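# Remove pillowcase from pillow, leave both apart on table

## Task

Get the pillowcase off the pillow so that both end up resting on the table with visible space separating them; slight overhang past the table edge is acceptable and the emptied case may be dropped onto the table. It only counts if nothing depends on the robot holding it there at the end, and the grippers must release and withdraw once finished.

## Robot and tools

Robot: two arms, left_arm and right_arm, each with a parallel two-finger gripper. Bases in the scene frame: left_arm at (-0.041, +0.341, 0) m, right_arm at (+0.001, -0.284, 0) m, both turned only slightly about z. The names are labels, not image sides.

Scene frame: origin on the tabletop midway between the arms, +x out across the table, +z up, left_arm on the +y side. Gripper frame: fingers extend along its +z, and they open and close along its y. end_effector_position is the point between the pads, roughly 1 cm short of the fingertips. Reported hand positions can be a little wrong, more so at long reach, and arms usually stop a centimetre or more off target, mostly low.

A row is always 16 plain numbers in one flat list covering both arms: left_arm x, y, z, qw, qx, qy, qz, opening, then right_arm the same eight. x, y, z are an absolute place in metres in the scene frame; the quaternion is an absolute orientation, w first, in the scene frame. Together they are a pose, not an offset. Opening runs from -1 (closed) to +1 (fully open, 0.094 m). To hold something, command about 0.03 below the reported grip_measured; a smaller drop holds more lightly. To keep an arm still, resend its full pose and opening from the last result before it stopped; to keep an orientation, repeat the same quaternion every row rather than copying the drifting reported one.

Tools:
- execute_actions(actions): a list of up to 15 actions. Each action is a table of up to 15 rows, one row per 1/30 s control step; a short table repeats its final row to fill 15 steps. An empty list simply returns state and images. A target more than 0.6 m from the gripper's current position along any of its own axes makes that action refused for both arms; if the first action fails this or anything is malformed, the whole call does nothing.
- move(target, speed, blocking): target is one 16-number row as above. Each gripper travels straight toward its pose, turning the short way; all paths finish together, lasting 0.5 to 10 s (cut off at 10 s). speed is the path top speed in m/s, 0.002 to 0.5, default 0.25; rotation is capped at twice that in rad/s. The opening is applied at the start. Paths do not avoid obstacles or the other arm. Faster moves and targets set deeper past a contact press harder. blocking=false returns after 0.5 s while motion continues; then use wait or stop before sending new rows or moves.
- wait(seconds): 0 to 10; lets the sim run with last commands held; returns early if a running move ends.
- stop(): brakes a running move; needs room, the fingers keep moving.
- zoom_image(camera, region): region [x0, y0, x1, y1] in pixels of that camera's last image, at most 504 by 504. Cameras: cam_head_left, cam_head_right, cam_high, cam_left_wrist, cam_right_wrist, all 504x504, returned in that order.
- read_manual(section): only "licences"; no motion.
- finished_scene(scene): pass the current scene number; irreversible; the result reports success.

Controller behaviour: each step the commanded pose is clipped to within 70 mm and 16 degrees of the measured pose, then damped IK drives the joints, favouring position over orientation. After an action an arm continues at most to its last clipped pose, so far goals need further commands. Hand target lines show where each gripper is currently being driven. Joint ranges (rad), base to wrist: waist -2.618 to 3.054, shoulder 0 to 3.142, elbow 0 to 3.142, wrist pitch -1.571 to 1.571, wrist yaw -1.571 to 1.571, wrist roll -2.094 to 2.094. Elbows never go fully straight.

Result lines: a state line per arm giving gripper position and quaternion; grip_measured on the opening scale (may be off by about 1 mm); Joint positions (last number is finger opening in metres) and joint torques (offset, noisy); Hand target lines. A move adds a move: line with its ending (done, off_target, moving, held, fault) and limits: paced means the sent pose was clipped, held means a safety check blocked steps (the arm may then surge faster than speed). If only one arm is named, the other finished fine. It also gives each gripper's distance to its pose. pose unreachable means the clearance check altered or blocked that arm's command. too close messages count each base plate and its half of the rear frame as part of that arm. FAULT lines mean an arm stopped. MOTOR HOT appears from 75 C; at 90 C the arm halts for 10 s, and at 100 C it goes limp and falls, so avoid long heavy holds.

Camera calibration lines give K, distortion and T_world_to_cam per camera; wrist camera poses follow their arm's joints.

Avoid: arms colliding or pressing one another, dropping, slipping, slamming or shoving objects hard, and leaving anything held by the robot at the end. Finish by opening the grippers and withdrawing both arms.

Each tool is called after "Request:" by a JSON object that holds its "method" and its "body", one argument or row to a line.

## Session

Request:
{"method": "execute_actions", "body": {
  "actions": []
}}

Scene clock: 0.00 s.
left_arm: end_effector_position=(+0.6026, +0.5059, +0.1869) grip_measured=+1.000 end_effector_quat_wxyz=(+0.642, +0.413, +0.615, +0.199) | right_arm: end_effector_position=(+0.1558, -0.2082, +0.1275) grip_measured=+1.000 end_effector_quat_wxyz=(+0.048, -0.657, +0.745, -0.108)
Joint positions: left_arm=[0.319 2.391 1.805 0.459 0.713 0.976 0.094] | right_arm=[ 0.621  1.056  0.904 -1.309  0.211 -0.789  0.094]
Joint velocities: left_arm=[ 0.002 -0.012  0.002 -0.022  0.007 -0.022  0.   ] | right_arm=[ 0.002  0.017  0.002 -0.007  0.081 -0.051  0.   ]
Joint torques (N m, as the arm reports them, + toward a larger angle): no reading
Hand target (left_arm): +0.602, +0.505, +0.197; +0.646, +0.412, +0.610, +0.201
Hand target (right_arm): +0.157, -0.207, +0.130; +0.056, -0.655, +0.746, -0.107
camera_calibration (this result's frames):
cam_left_wrist: T_world_to_cam=[[-0.19307, -0.2613, -0.945752, 0.429061], [-0.594928, 0.797667, -0.0989352, -0.0208737], [0.780247, 0.543552, -0.30946, -0.577998], [0, 0, 0, 1]] pos_world=[0.521401, 0.442936, 0.224853]
cam_right_wrist: T_world_to_cam=[[0.941865, -0.170797, 0.289341, -0.22195], [-0.333738, -0.575128, 0.746891, -0.140102], [0.0388415, -0.800035, -0.598695, 0.0100114], [0, 0, 0, 1]] pos_world=[0.1619, -0.110476, 0.174854]

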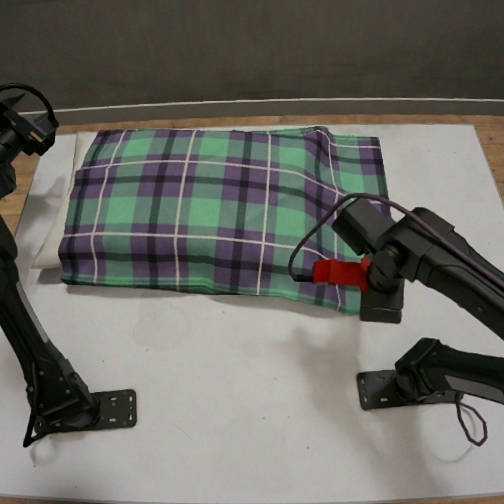

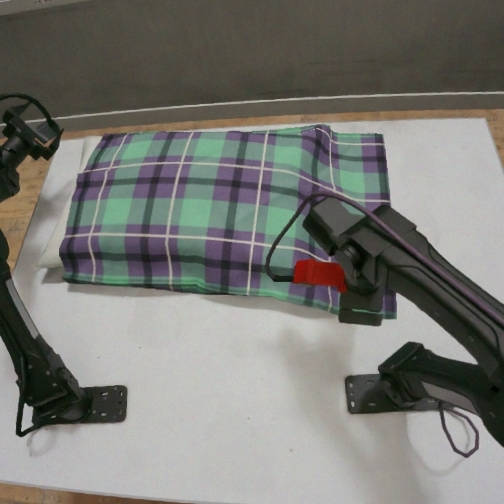

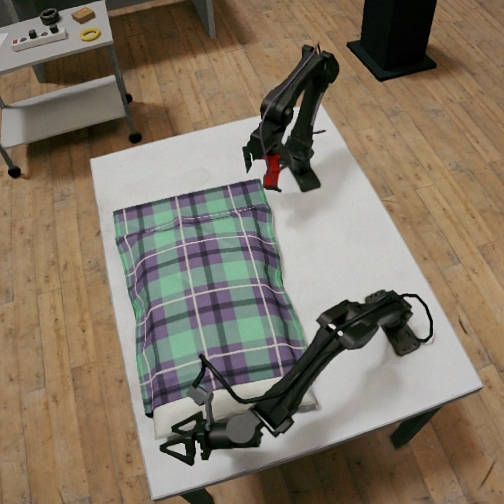

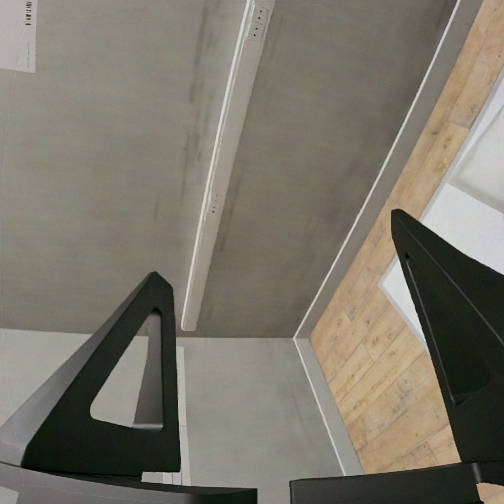

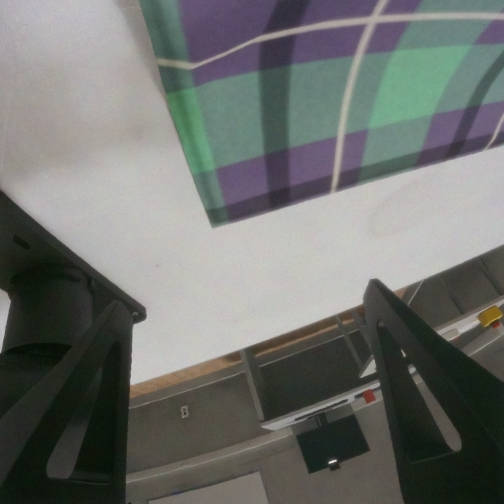

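Request:
{"method": "move", "body": {
  "target": [0.25,0.54,0.09,0.10,-0.24,0.895,-0.365,0.3, 0.11,-0.36,0.06,0.13,0.224,0.837,0.483,0.0],
  "speed": 0.2
}}

Scene clock: 8.33 s.
left_arm: end_effector_position=(+0.2480, +0.5408, +0.0834) grip_measured=+0.303 end_effector_quat_wxyz=(+0.092, -0.250, +0.894, -0.360) | right_arm: end_effector_position=(+0.1109, -0.3564, +0.0589) grip_measured=+0.001 end_effector_quat_wxyz=(+0.134, +0.218, +0.845, +0.471)
Joint positions: left_arm=[ 0.823  2.141  1.649 -1.441  0.687  0.516  0.061] | right_arm=[-1.464  1.818  0.786 -1.442 -0.569 -1.194  0.047]
Joint velocities: left_arm=[-0.012  0.012  0.007 -0.022 -0.007  0.051 -0.001] | right_arm=[-0.012 -0.007 -0.012 -0.066 -0.007 -0.007  0.   ]
Joint torques (N m, as the arm reports them, + toward a larger angle): left_arm=[  0.47 -10.08   6.79  -0.44   0.4    0.11] | right_arm=[-0.64 -3.89  4.94 -1.03 -0.34 -0.07]
Hand target (left_arm): +0.251, +0.546, +0.089; +0.102, -0.247, +0.895, -0.358
Hand target (right_arm): +0.114, -0.363, +0.061; +0.144, +0.225, +0.839, +0.473
Off the commanded pose (left_arm): 0.007 m, 2 deg.
Off the commanded pose (right_arm): 0.004 m, 2 deg.
move: done
camera_calibration (this result's frames):
cam_left_wrist: T_world_to_cam=[[0.0403843, -0.747207, 0.663363, 0.342489], [-0.852055, 0.321017, 0.413462, 0.00888314], [-0.521893, -0.581919, -0.623697, 0.605509], [0, 0, 0, 1]] pos_world=[0.309749, 0.605416, 0.146787]
cam_right_wrist: T_world_to_cam=[[-0.324096, -0.475295, -0.817959, -0.0880401], [-0.876223, -0.175143, 0.448952, 0.0311916], [-0.356645, 0.862218, -0.359701, 0.474351], [0, 0, 0, 1]] pos_world=[0.167972, -0.445376, 0.0846075]

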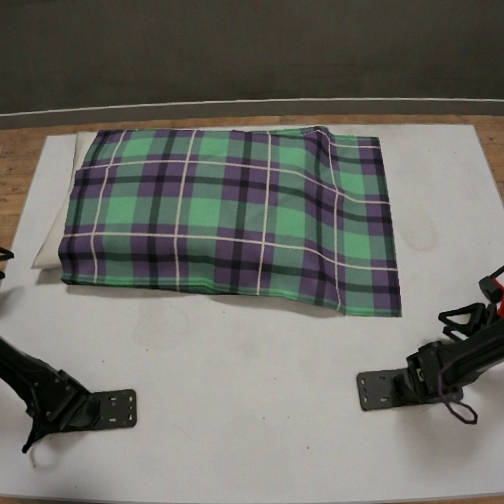

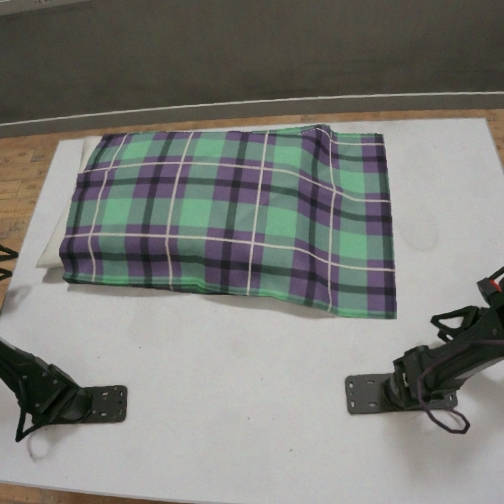

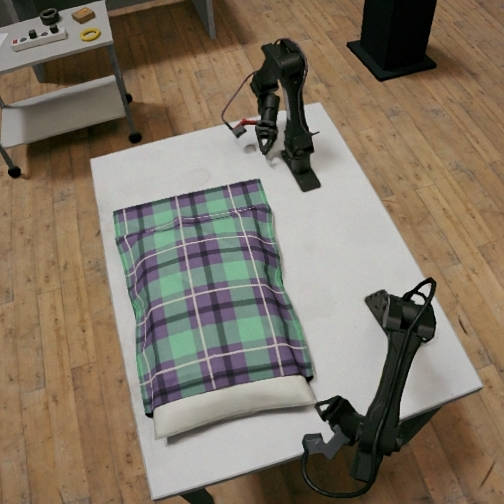

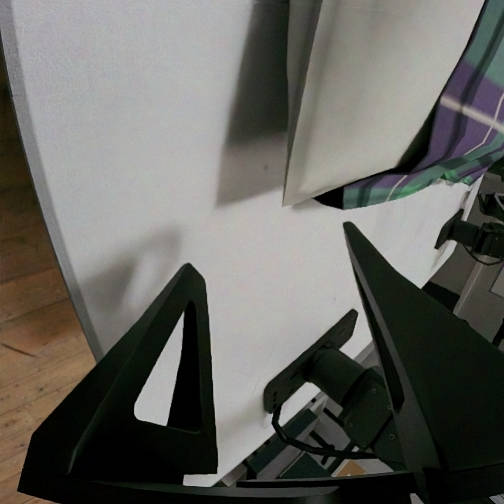

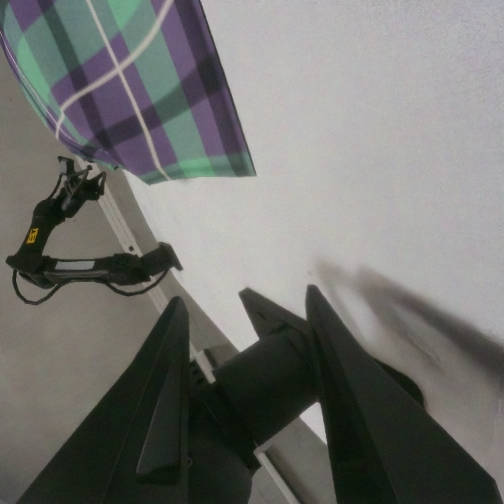

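Request:
{"method": "move", "body": {
  "target": [0.262,0.475,0.045,0.10,-0.24,0.895,-0.365,0.3, 0.14,-0.325,0.022,0.13,0.224,0.837,0.483,-0.4],
  "speed": 0.06
}}

Scene clock: 11.87 s.
left_arm: end_effector_position=(+0.2580, +0.4789, +0.0393) grip_measured=+0.303 end_effector_quat_wxyz=(+0.084, -0.246, +0.895, -0.363) | right_arm: end_effector_position=(+0.1372, -0.3302, +0.0250) grip_measured=-0.399 end_effector_quat_wxyz=(+0.126, +0.222, +0.842, +0.474)
Joint positions: left_arm=[ 0.688  2.045  1.319 -1.121  0.721  0.366  0.061] | right_arm=[-1.298  1.866  0.664 -1.204 -0.689 -1.051  0.028]
Joint velocities: left_arm=[-0.002 -0.012 -0.002  0.007 -0.037  0.037 -0.   ] | right_arm=[ 0.002 -0.002  0.007  0.051  0.007  0.037 -0.   ]
Joint torques (N m, as the arm reports them, + toward a larger angle): left_arm=[ -0.78 -11.53   2.81  -0.05   0.57   0.  ] | right_arm=[ 0.73 -3.62  0.68 -0.6  -0.35 -0.1 ]
Hand target (left_arm): +0.262, +0.475, +0.045; +0.100, -0.239, +0.894, -0.365
Hand target (right_arm): +0.140, -0.325, +0.022; +0.130, +0.224, +0.836, +0.484
Off the commanded pose (left_arm): 0.008 m, 2 deg.
Off the commanded pose (right_arm): 0.007 m, 1 deg.
move: done
camera_calibration (this result's frames):
cam_left_wrist: T_world_to_cam=[[0.0356152, -0.743598, 0.667678, 0.324444], [-0.842587, 0.33691, 0.420165, 0.045221], [-0.537381, -0.577541, -0.614547, 0.548674], [0, 0, 0, 1]] pos_world=[0.321395, 0.542902, 0.101562]
cam_right_wrist: T_world_to_cam=[[-0.336162, -0.46466, -0.819199, -0.0895661], [-0.869556, -0.180976, 0.459478, 0.0709463], [-0.361756, 0.866798, -0.34321, 0.450748], [0, 0, 0, 1]] pos_world=[0.194644, -0.419486, 0.0487306]

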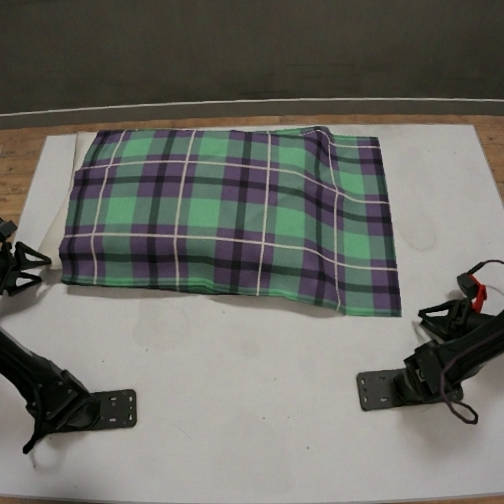

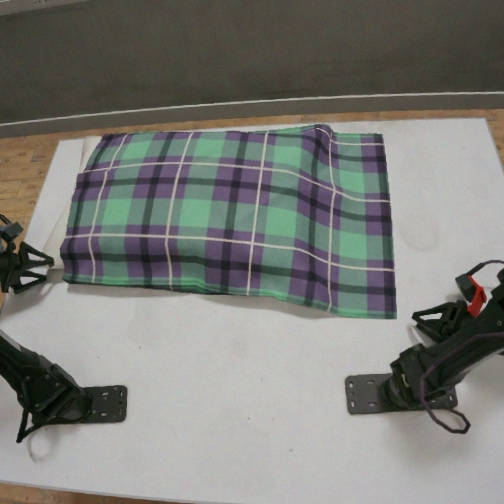

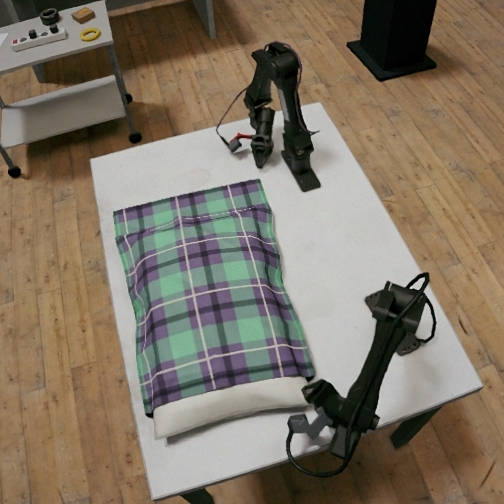

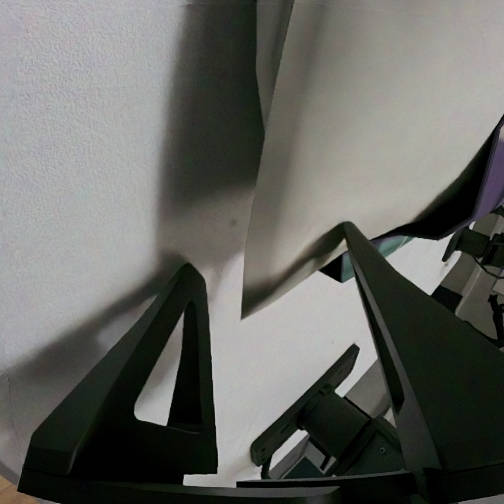

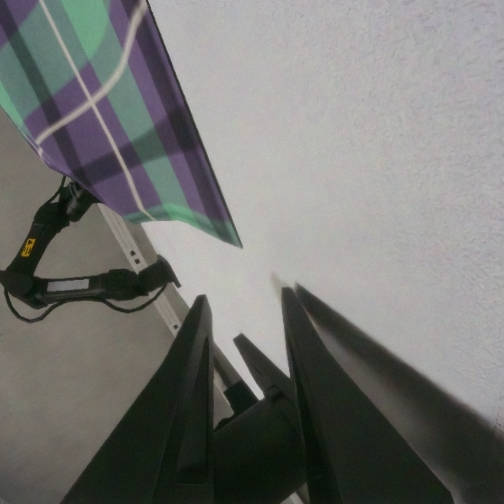

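Left slightly further and close; right slides in.

Request:
{"method": "move", "body": {
  "target": [0.268,0.466,0.045,0.10,-0.24,0.895,-0.365,0.3, 0.158,-0.28,0.021,0.13,0.224,0.837,0.483,-0.4],
  "speed": 0.04
}}

Request:
{"method": "move", "body": {
  "target": [0.268,0.466,0.045,0.10,-0.24,0.895,-0.365,-1, 0.158,-0.28,0.021,0.13,0.224,0.837,0.483,-0.4],
  "speed": 0.04
}}

Scene clock: 16.83 s.
left_arm: end_effector_position=(+0.2640, +0.4709, +0.0389) grip_measured=+0.303 end_effector_quat_wxyz=(+0.085, -0.247, +0.896, -0.361) | right_arm: end_effector_position=(+0.1534, -0.2794, +0.0220) grip_measured=-0.399 end_effector_quat_wxyz=(+0.109, +0.231, +0.831, +0.494)
Joint positions: left_arm=[ 0.658  2.03   1.299 -1.085  0.726  0.322  0.061] | right_arm=[-1.089  1.777  0.502 -1.049 -0.837 -0.847  0.028]
Joint velocities: left_arm=[0.002 0.007 0.002 0.007 0.081 0.022 0.   ] | right_arm=[ 0.007  0.002 -0.007 -0.007 -0.066  0.037 -0.001]
Joint torques (N m, as the arm reports them, + toward a larger angle): left_arm=[ -0.92 -11.39   2.76   0.03   0.61   0.01] | right_arm=[ 0.75 -5.73  0.48 -0.26 -0.4  -0.1 ]
Hand target (left_arm): +0.268, +0.466, +0.045; +0.099, -0.239, +0.894, -0.365
Hand target (right_arm): +0.158, -0.280, +0.022; +0.130, +0.223, +0.836, +0.485
Off the commanded pose (left_arm): 0.009 m, 2 deg.
Off the commanded pose (right_arm): 0.005 m, 3 deg.
move: off_target (right_arm)
camera_calibration (this result's frames):
cam_left_wrist: T_world_to_cam=[[0.0382019, -0.746282, 0.664533, 0.319304], [-0.843163, 0.332836, 0.422251, 0.0550978], [-0.536299, -0.57644, -0.616522, 0.546336], [0, 0, 0, 1]] pos_world=[0.327258, 0.534883, 0.101375]
cam_right_wrist: T_world_to_cam=[[-0.357546, -0.420792, -0.833723, -0.0471295], [-0.857353, -0.206063, 0.471683, 0.0864828], [-0.37028, 0.883443, -0.28709, 0.416297], [0, 0, 0, 1]] pos_world=[0.211442, -0.369786, 0.0394295]

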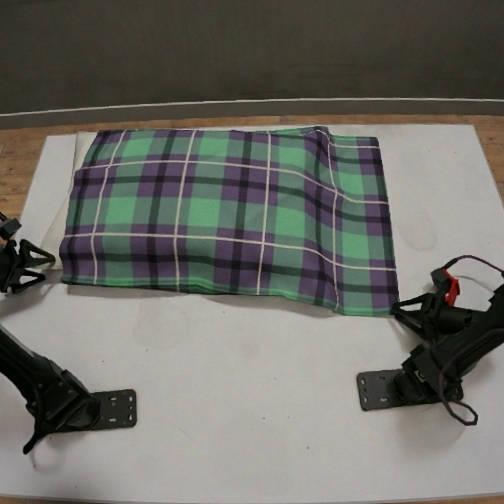

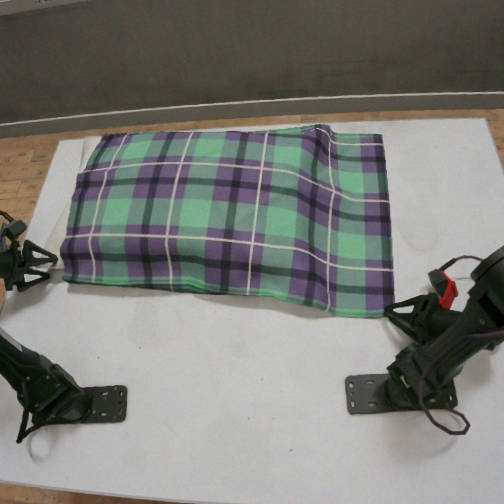

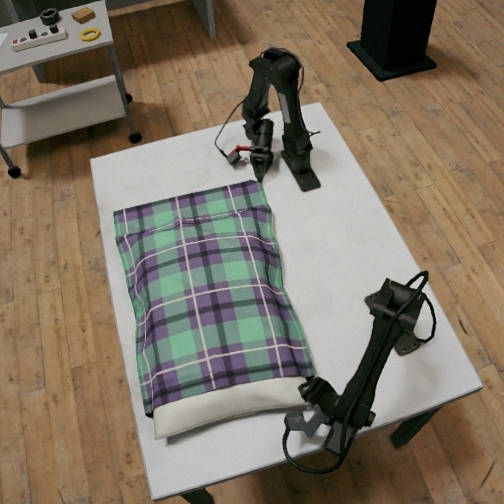

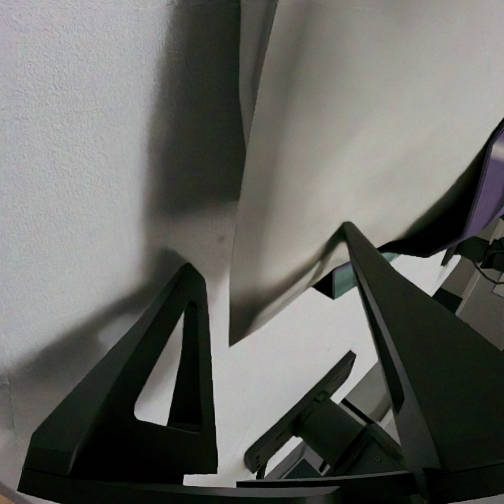

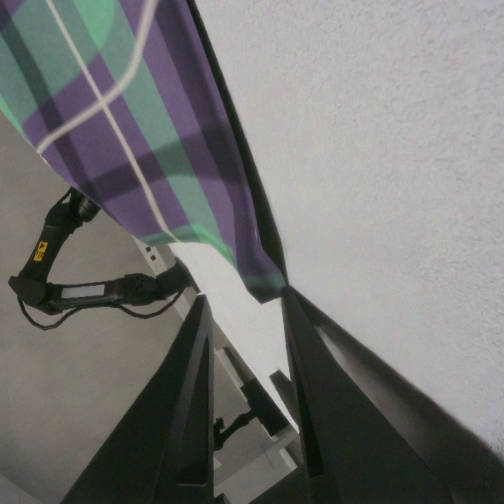

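Scene clock: 17.70 s.
left_arm: end_effector_position=(+0.2650, +0.4703, +0.0399) grip_measured=-0.958 end_effector_quat_wxyz=(+0.087, -0.247, +0.894, -0.364) | right_arm: end_effector_position=(+0.1536, -0.2795, +0.0220) grip_measured=-0.399 end_effector_quat_wxyz=(+0.108, +0.235, +0.830, +0.494)
Joint positions: left_arm=[ 0.658  2.03   1.299 -1.085  0.735  0.322  0.002] | right_arm=[-1.089  1.777  0.502 -1.048 -0.838 -0.838  0.028]
Joint velocities: left_arm=[ 0.002 -0.012 -0.002 -0.037  0.022 -0.022 -0.001] | right_arm=[ 0.002  0.002 -0.007  0.066 -0.007 -0.066 -0.   ]
Joint torques (N m, as the arm reports them, + toward a larger angle): left_arm=[ -0.9  -11.38   2.79   0.03   0.51   0.  ] | right_arm=[ 0.86 -5.99  0.57 -0.26 -0.42 -0.07]
Hand target (left_arm): +0.268, +0.466, +0.045; +0.100, -0.239, +0.894, -0.365
Hand target (right_arm): +0.158, -0.280, +0.021; +0.130, +0.223, +0.836, +0.484
Off the commanded pose (left_arm): 0.007 m, 2 deg.
Off the commanded pose (right_arm): 0.005 m, 3 deg.
move: off_target (right_arm)
camera_calibration (this result's frames):
cam_left_wrist: T_world_to_cam=[[0.0362094, -0.742019, 0.6694, 0.316428], [-0.846341, 0.333424, 0.415375, 0.0565668], [-0.53141, -0.581581, -0.615928, 0.548207], [0, 0, 0, 1]] pos_world=[0.32774, 0.534762, 0.102343]
cam_right_wrist: T_world_to_cam=[[-0.364374, -0.416157, -0.833094, -0.0447559], [-0.855714, -0.203317, 0.475831, 0.0870702], [-0.367403, 0.886271, -0.282028, 0.416719], [0, 0, 0, 1]] pos_world=[0.211303, -0.370248, 0.0388096]

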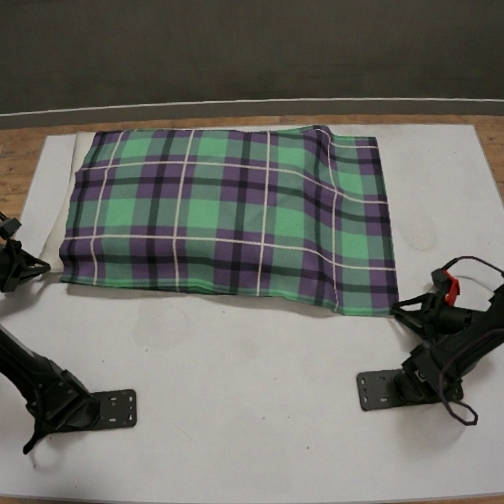

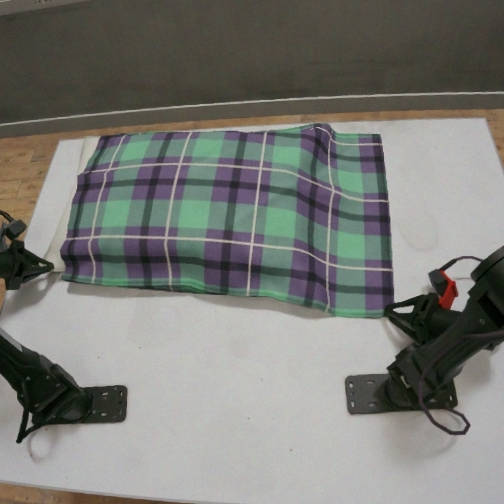

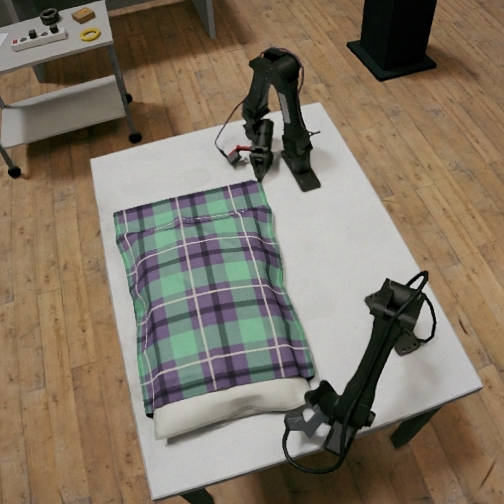

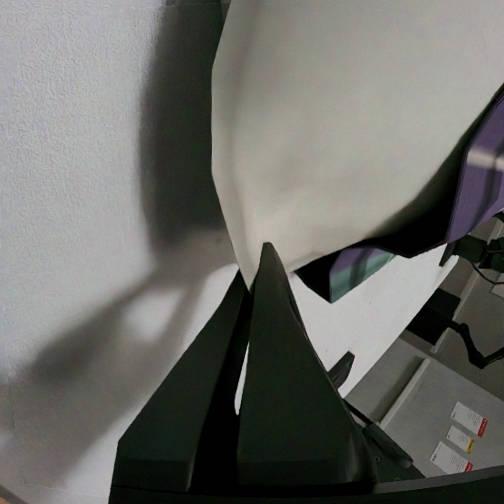

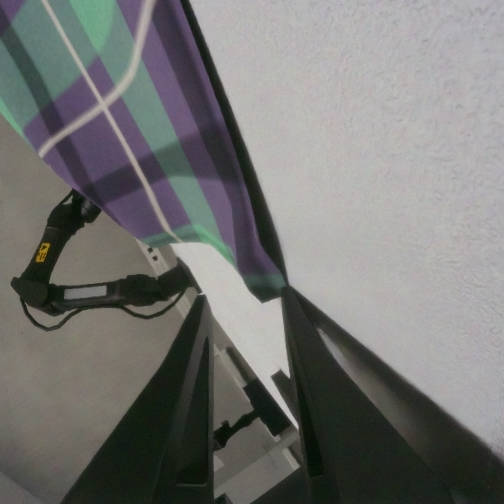

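Fabric lifting at the tip; go further.

Request:
{"method": "move", "body": {
  "target": [0.268,0.466,0.045,0.10,-0.24,0.895,-0.365,-1, 0.172,-0.255,0.021,0.13,0.224,0.837,0.483,-0.4],
  "speed": 0.03
}}

Request:
{"method": "move", "body": {
  "target": [0.268,0.466,0.045,0.10,-0.24,0.895,-0.365,-1, 0.172,-0.255,0.021,0.13,0.224,0.837,0.483,-1],
  "speed": 0.03
}}

Scene clock: 20.20 s.
left_arm: end_effector_position=(+0.2649, +0.4701, +0.0400) grip_measured=-0.958 end_effector_quat_wxyz=(+0.086, -0.247, +0.894, -0.364) | right_arm: end_effector_position=(+0.1676, -0.2541, +0.0223) grip_measured=-0.399 end_effector_quat_wxyz=(+0.107, +0.235, +0.831, +0.493)
Joint positions: left_arm=[ 0.658  2.03   1.299 -1.086  0.735  0.322  0.002] | right_arm=[-0.91   1.665  0.422 -0.901 -0.945 -0.61   0.028]
Joint velocities: left_arm=[ 0.012  0.017  0.002  0.022 -0.066  0.051 -0.   ] | right_arm=[ 0.007 -0.012 -0.002  0.037 -0.022  0.022  0.001]
Joint torques (N m, as the arm reports them, + toward a larger angle): left_arm=[ -0.89 -11.37   2.79   0.04   0.52   0.  ] | right_arm=[ 0.64 -5.27  1.09  0.1  -0.46 -0.06]
Hand target (left_arm): +0.268, +0.466, +0.045; +0.100, -0.239, +0.894, -0.365
Hand target (right_arm): +0.172, -0.255, +0.022; +0.129, +0.222, +0.836, +0.485
Off the commanded pose (left_arm): 0.007 m, 2 deg.
Off the commanded pose (right_arm): 0.005 m, 3 deg.
move: off_target (right_arm)
camera_calibration (this result's frames):
cam_left_wrist: T_world_to_cam=[[0.0366585, -0.741305, 0.670166, 0.315743], [-0.846136, 0.333785, 0.415501, 0.0562563], [-0.531705, -0.582283, -0.615009, 0.54847], [0, 0, 0, 1]] pos_world=[0.32765, 0.534649, 0.102339]
cam_right_wrist: T_world_to_cam=[[-0.366705, -0.41859, -0.830849, -0.0291125], [-0.854156, -0.20245, 0.478989, 0.103957], [-0.368706, 0.885323, -0.283302, 0.399457], [0, 0, 0, 1]] pos_world=[0.225402, -0.344789, 0.0391849]

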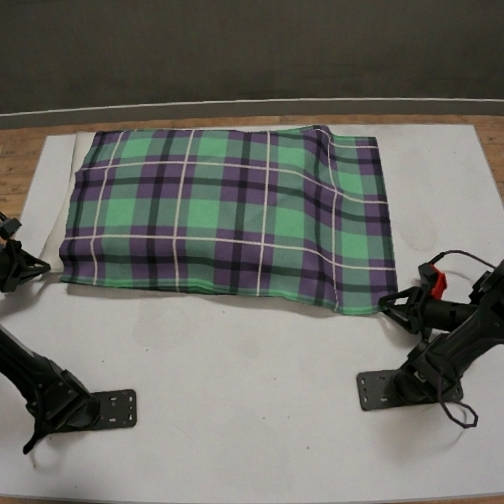

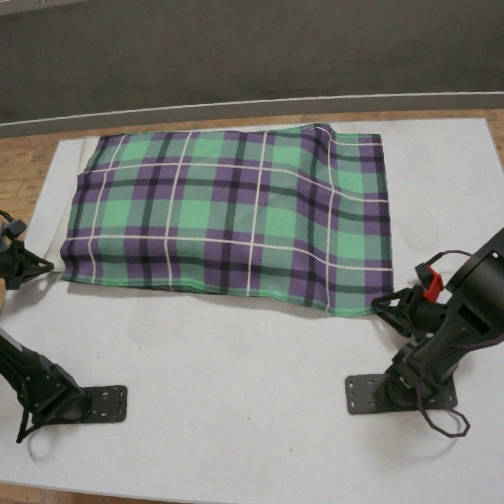

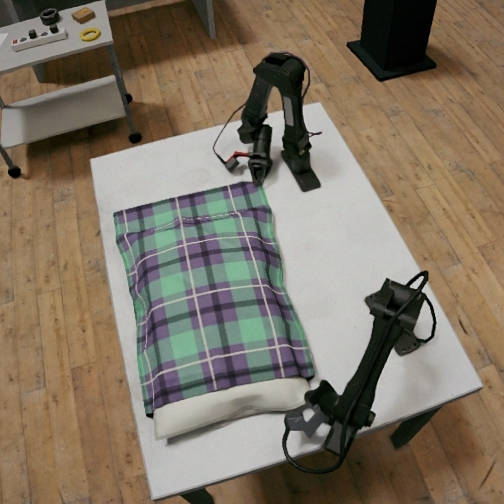

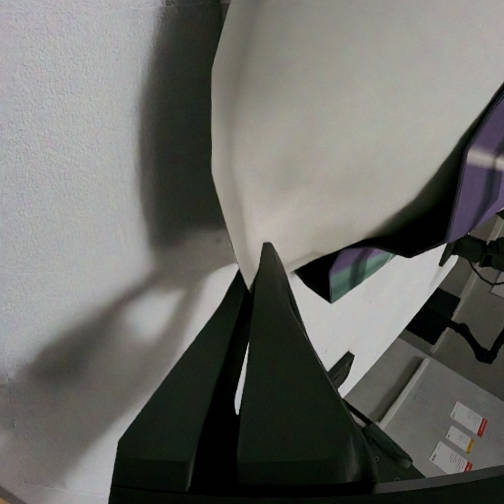

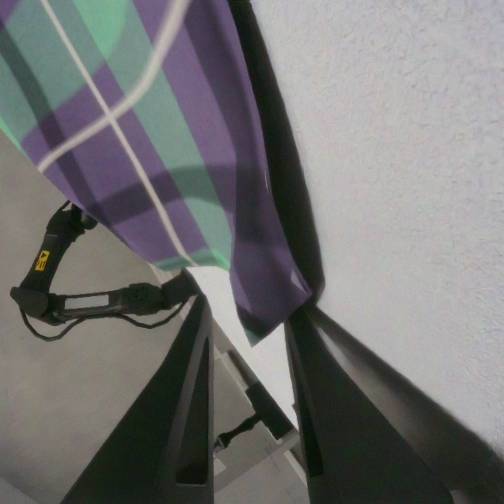

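Scene clock: 21.37 s.
left_arm: end_effector_position=(+0.2648, +0.4700, +0.0400) grip_measured=-0.958 end_effector_quat_wxyz=(+0.086, -0.247, +0.894, -0.365) | right_arm: end_effector_position=(+0.1697, -0.2571, +0.0196) grip_measured=-0.967 end_effector_quat_wxyz=(+0.112, +0.235, +0.834, +0.486)
Joint positions: left_arm=[ 0.658  2.03   1.299 -1.087  0.735  0.322  0.002] | right_arm=[-0.91   1.665  0.422 -0.875 -0.942 -0.599  0.002]
Joint velocities: left_arm=[ 0.002  0.002  0.007  0.022 -0.007 -0.037 -0.001] | right_arm=[ 0.002 -0.002  0.002  0.022 -0.081  0.037  0.   ]
Joint torques (N m, as the arm reports them, + toward a larger angle): left_arm=[ -0.91 -11.38   2.78   0.04   0.52  -0.01] | right_arm=[ 0.84 -5.42  0.92 -0.06 -0.48 -0.06]
Hand target (left_arm): +0.268, +0.466, +0.045; +0.099, -0.239, +0.894, -0.365
Hand target (right_arm): +0.172, -0.255, +0.021; +0.129, +0.223, +0.836, +0.483
Off the commanded pose (left_arm): 0.007 m, 2 deg.
Off the commanded pose (right_arm): 0.003 m, 2 deg.
move: done
camera_calibration (this result's frames):
cam_left_wrist: T_world_to_cam=[[0.0370269, -0.74095, 0.670538, 0.315365], [-0.845907, 0.334005, 0.41579, 0.0560085], [-0.532043, -0.582609, -0.614408, 0.548594], [0, 0, 0, 1]] pos_world=[0.327576, 0.534578, 0.102309]
cam_right_wrist: T_world_to_cam=[[-0.363004, -0.431117, -0.826055, -0.0358363], [-0.858003, -0.191093, 0.476775, 0.110108], [-0.363399, 0.881829, -0.300532, 0.400589], [0, 0, 0, 1]] pos_world=[0.227038, -0.34766, 0.0382905]

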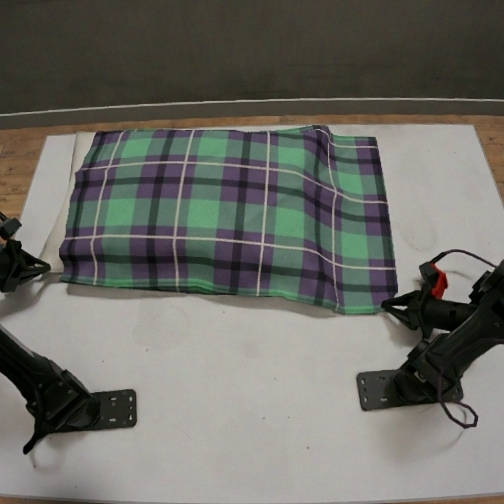

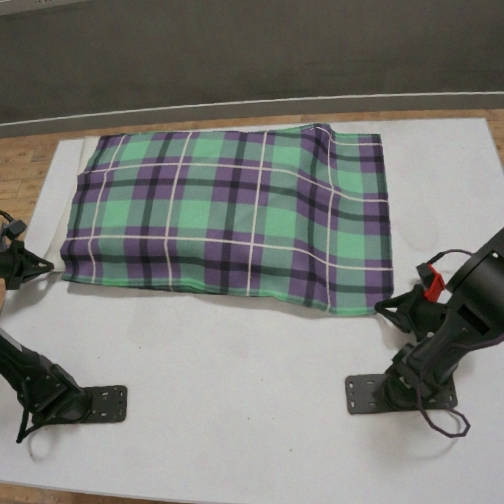

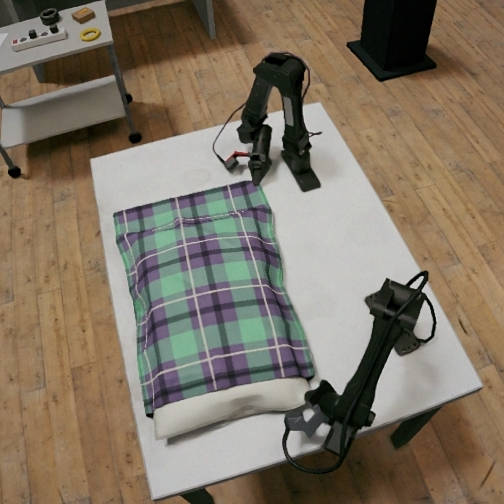

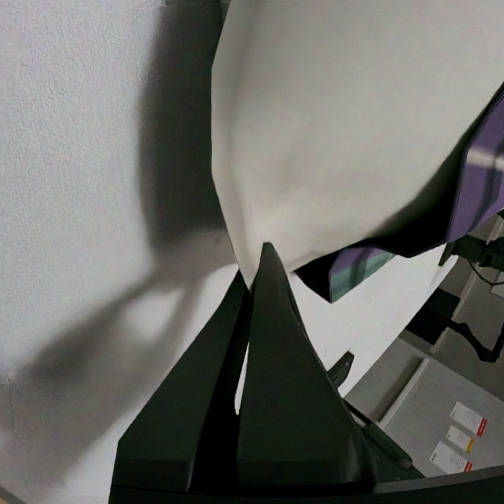

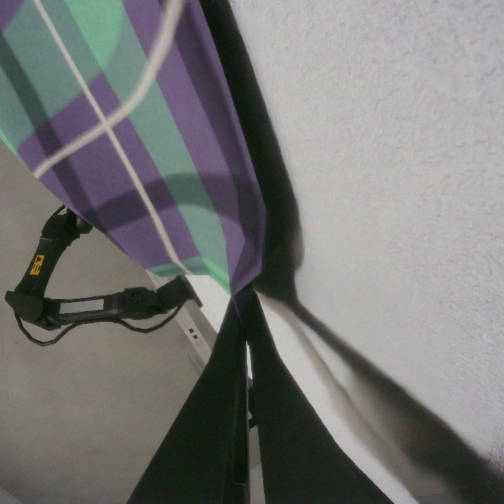

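Gripped. Pull.

Request:
{"method": "move", "body": {
  "target": [0.27,0.57,0.06,0.10,-0.24,0.895,-0.365,-1, 0.21,-0.42,0.08,0.13,0.224,0.837,0.483,-1],
  "speed": 0.06
}}

Request:
{"method": "move", "body": {
  "target": [0.27,0.58,0.06,0.10,-0.24,0.895,-0.365,-1, 0.22,-0.58,0.15,0.17,0.28,0.9,0.29,-1],
  "speed": 0.06
}}

Request:
{"method": "move", "body": {
  "target": [0.27,0.58,0.06,0.10,-0.24,0.895,-0.365,-1, 0.22,-0.74,0.30,0.35,0.326,0.878,-0.03,-1],
  "speed": 0.06
}}

Scene clock: 27.70 s.
left_arm: end_effector_position=(+0.2623, +0.5455, +0.0598) grip_measured=-0.958 end_effector_quat_wxyz=(+0.061, -0.247, +0.884, -0.392) | right_arm: end_effector_position=(+0.2042, -0.3998, +0.0862) grip_measured=-0.967 end_effector_quat_wxyz=(+0.097, +0.230, +0.828, +0.502)
Joint positions: left_arm=[ 0.804  2.306  1.786 -1.511  0.701  0.537  0.002] | right_arm=[-1.142  2.003  1.177 -1.572 -0.786 -0.915  0.002]
Joint velocities: left_arm=[ 0.017 -0.002 -0.002 -0.022 -0.037 -0.022  0.   ] | right_arm=[ 0.002  0.007 -0.007  0.022  0.037  0.095  0.   ]
Joint torques (N m, as the arm reports them, + toward a larger angle): left_arm=[  2.21 -11.28   7.38   0.02   0.31   0.07] | right_arm=[-1.87 -6.38  7.47 -0.31 -0.32 -0.19]
Hand target (left_arm): +0.269, +0.569, +0.061; +0.099, -0.240, +0.895, -0.364
Hand target (right_arm): +0.210, -0.419, +0.082; +0.130, +0.225, +0.838, +0.480
Off the commanded pose (left_arm): 0.026 m, 6 deg.
Off the commanded pose (right_arm): 0.022 m, 4 deg.
move: off_target (left_arm, right_arm)
camera_calibration (this result's frames):
cam_left_wrist: T_world_to_cam=[[0.0443487, -0.69373, 0.718869, 0.327604], [-0.826974, 0.378219, 0.41601, -0.00864105], [-0.560488, -0.612935, -0.556923, 0.62399], [0, 0, 0, 1]] pos_world=[0.328064, 0.613002, 0.115605]
cam_right_wrist: T_world_to_cam=[[-0.362988, -0.408635, -0.837411, -0.0197974], [-0.847131, -0.229581, 0.479231, 0.0628157], [-0.388084, 0.883352, -0.262832, 0.561424], [0, 0, 0, 1]] pos_world=[0.263907, -0.489604, 0.100879]

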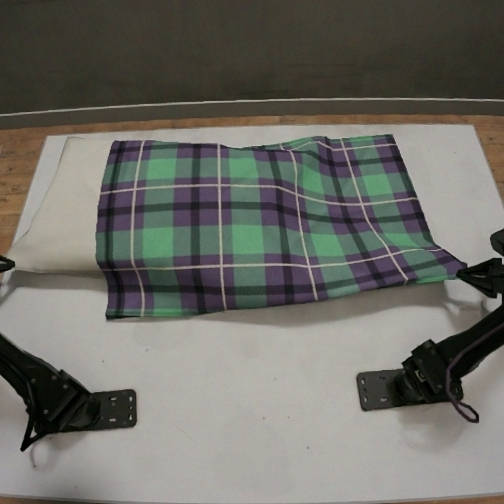

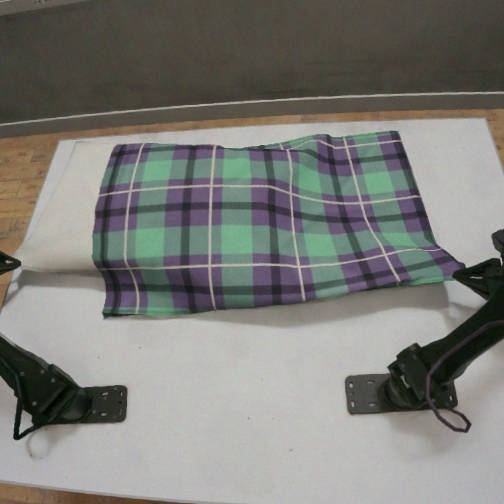

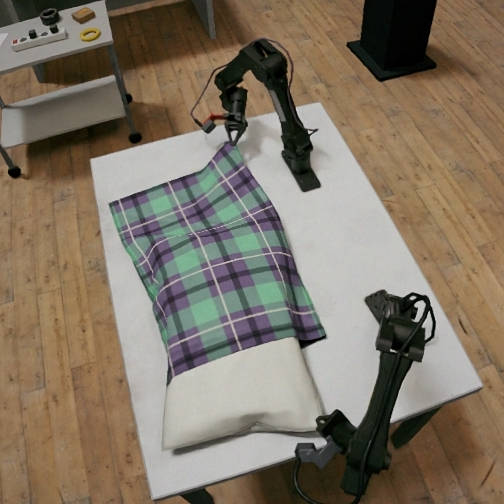

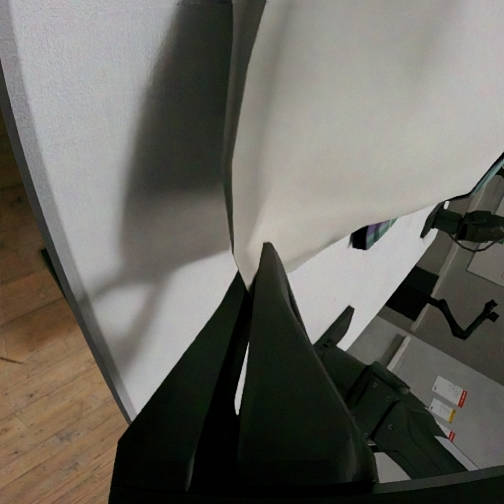

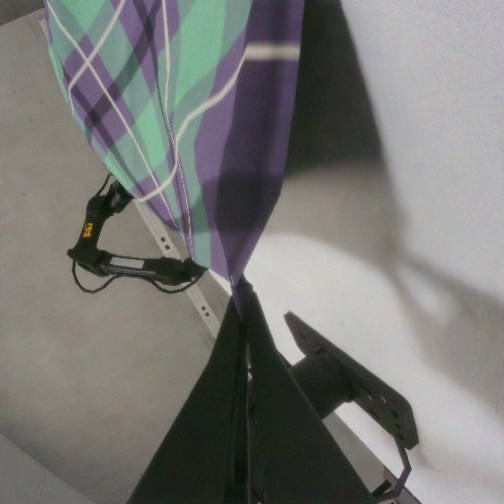

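Scene clock: 32.07 s.
left_arm: end_effector_position=(+0.2631, +0.5579, +0.0601) grip_measured=-0.958 end_effector_quat_wxyz=(+0.064, -0.246, +0.885, -0.390) | right_arm: end_effector_position=(+0.2220, -0.5681, +0.1495) grip_measured=-0.967 end_effector_quat_wxyz=(+0.186, +0.284, +0.902, +0.267)
Joint positions: left_arm=[ 0.82   2.346  1.858 -1.548  0.693  0.557  0.002] | right_arm=[-1.257  2.042  1.819 -1.573 -0.629 -0.673  0.002]
Joint velocities: left_arm=[-0.002 -0.002  0.007  0.095  0.051 -0.037  0.001] | right_arm=[ 0.007  0.012 -0.017  0.051 -0.095 -0.066  0.001]
Joint torques (N m, as the arm reports them, + toward a larger angle): left_arm=[  1.94 -11.69   7.15  -0.05   0.34   0.08] | right_arm=[-1.19 -8.13  8.71  0.28 -0.3  -0.04]
Hand target (left_arm): +0.269, +0.579, +0.061; +0.100, -0.240, +0.894, -0.365
Hand target (right_arm): +0.220, -0.578, +0.151; +0.194, +0.289, +0.901, +0.260
Off the commanded pose (left_arm): 0.023 m, 5 deg.
Off the commanded pose (right_arm): 0.012 m, 3 deg.
joint sent to its limit (right arm) — the command would take joint 4 (wrist pitch) past its lower limit, so that joint was sent only as far as its limit.
move: off_target (left_arm, right_arm)
camera_calibration (this result's frames):
cam_left_wrist: T_world_to_cam=[[0.0406396, -0.698355, 0.714597, 0.339781], [-0.828508, 0.37621, 0.414777, -0.0111786], [-0.5585, -0.608906, -0.563304, 0.629823], [0, 0, 0, 1]] pos_world=[0.328686, 0.624996, 0.116612]
cam_right_wrist: T_world_to_cam=[[-0.491816, -0.677337, -0.547112, -0.19658], [-0.835698, 0.190848, 0.514962, 0.239875], [-0.244388, 0.710487, -0.659911, 0.662831], [0, 0, 0, 1]] pos_world=[0.26577, -0.649863, 0.206332]

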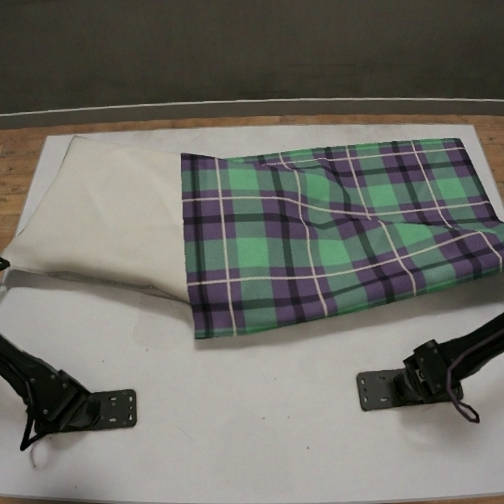

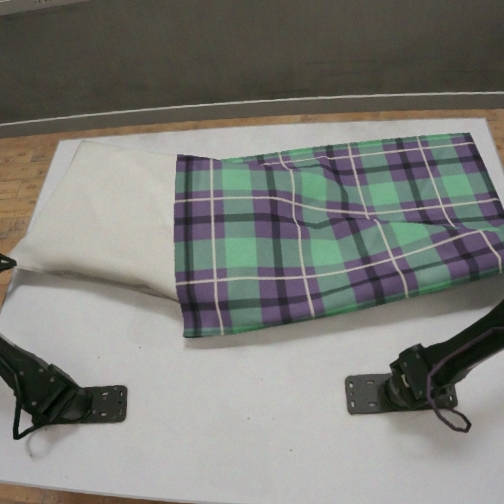

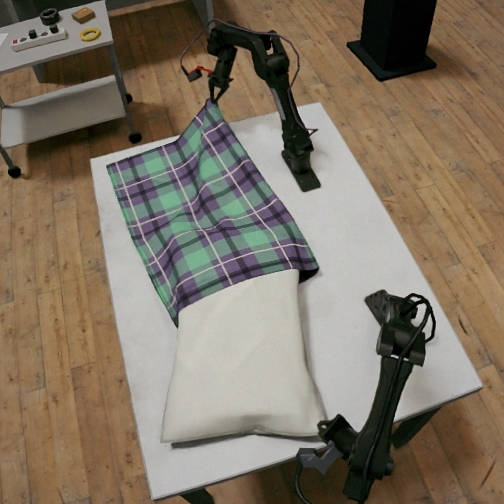

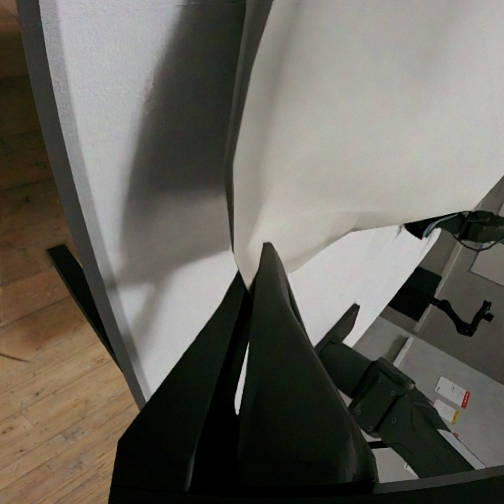

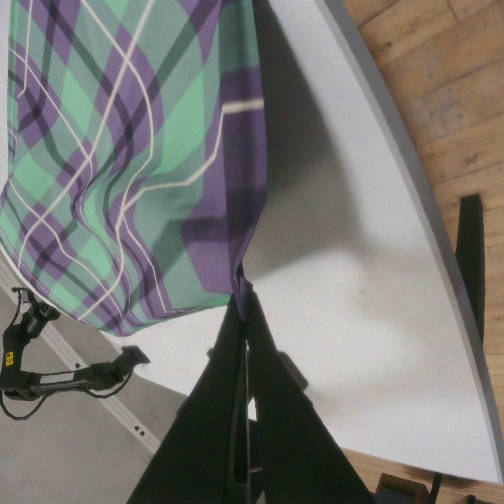

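Scene clock: 38.07 s.
left_arm: end_effector_position=(+0.2633, +0.5613, +0.0590) grip_measured=-0.958 end_effector_quat_wxyz=(+0.069, -0.246, +0.886, -0.386) | right_arm: end_effector_position=(+0.2232, -0.7314, +0.2987) grip_measured=-0.967 end_effector_quat_wxyz=(+0.354, +0.320, +0.878, -0.037)
Joint positions: left_arm=[ 0.825  2.346  1.858 -1.536  0.692  0.557  0.002] | right_arm=[-1.337  2.303  2.84  -1.569 -0.517 -0.446  0.002]
Joint velocities: left_arm=[-0.002 -0.007 -0.012  0.022 -0.066 -0.066  0.001] | right_arm=[ 0.002 -0.002 -0.007 -0.037  0.051 -0.007  0.001]
Joint torques (N m, as the arm reports them, + toward a larger angle): left_arm=[  1.47 -11.61   7.2   -0.11   0.35   0.08] | right_arm=[-0.78 -9.41  7.71  1.73 -0.19  0.01]
Hand target (left_arm): +0.269, +0.580, +0.061; +0.100, -0.240, +0.894, -0.365
Hand target (right_arm): +0.220, -0.737, +0.300; +0.360, +0.323, +0.874, -0.044
Off the commanded pose (left_arm): 0.020 m, 5 deg.
Off the commanded pose (right_arm): 0.009 m, 1 deg.
elbow stopped short (right arm): the move would have taken joint 3 (elbow) straighter than the controller allows; a more bent joint 3 avoids this.
move: off_target (left_arm)
camera_calibration (this result's frames):
cam_left_wrist: T_world_to_cam=[[0.0390887, -0.705424, 0.707707, 0.347708], [-0.833018, 0.36815, 0.412973, -0.00602458], [-0.551863, -0.605675, -0.573241, 0.628378], [0, 0, 0, 1]] pos_world=[0.328169, 0.628093, 0.116624]
cam_right_wrist: T_world_to_cam=[[-0.658494, -0.736367, -0.155402, -0.348002], [-0.752585, 0.64398, 0.137497, 0.620836], [-0.00117201, 0.207494, -0.978236, 0.55052], [0, 0, 0, 1]] pos_world=[0.23872, -0.770293, 0.399095]

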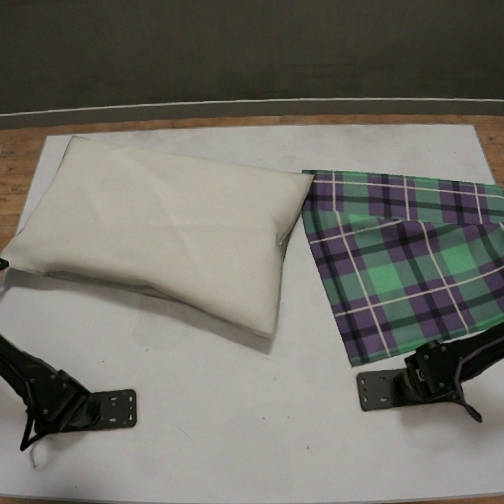

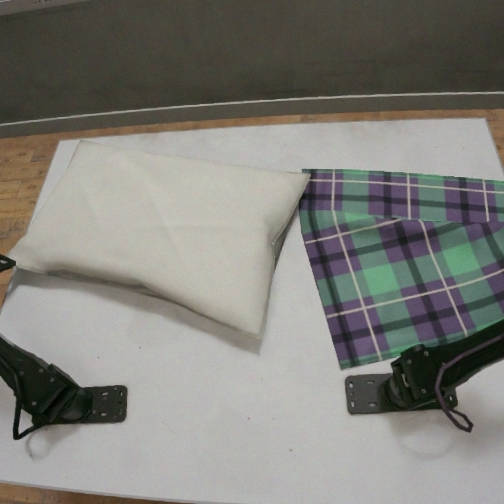

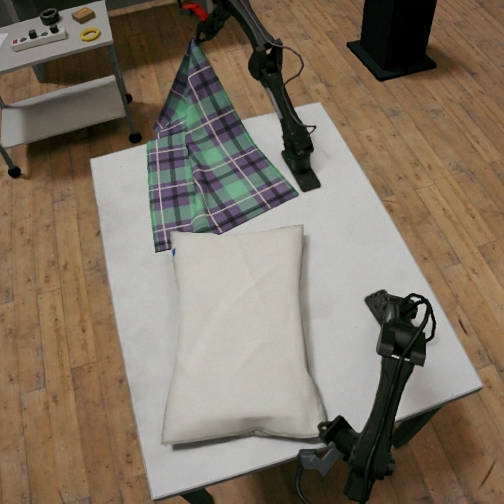

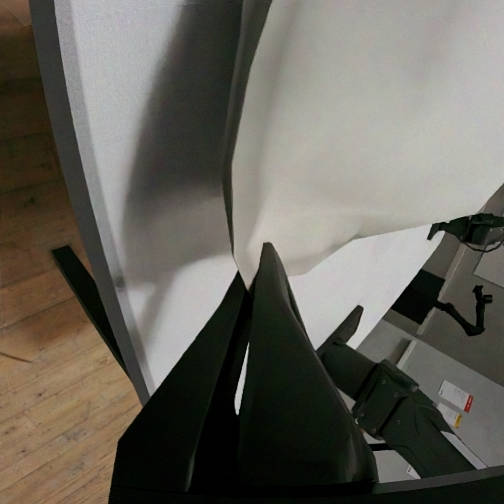

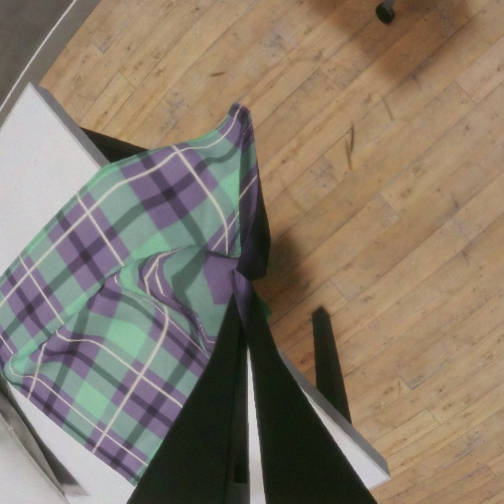

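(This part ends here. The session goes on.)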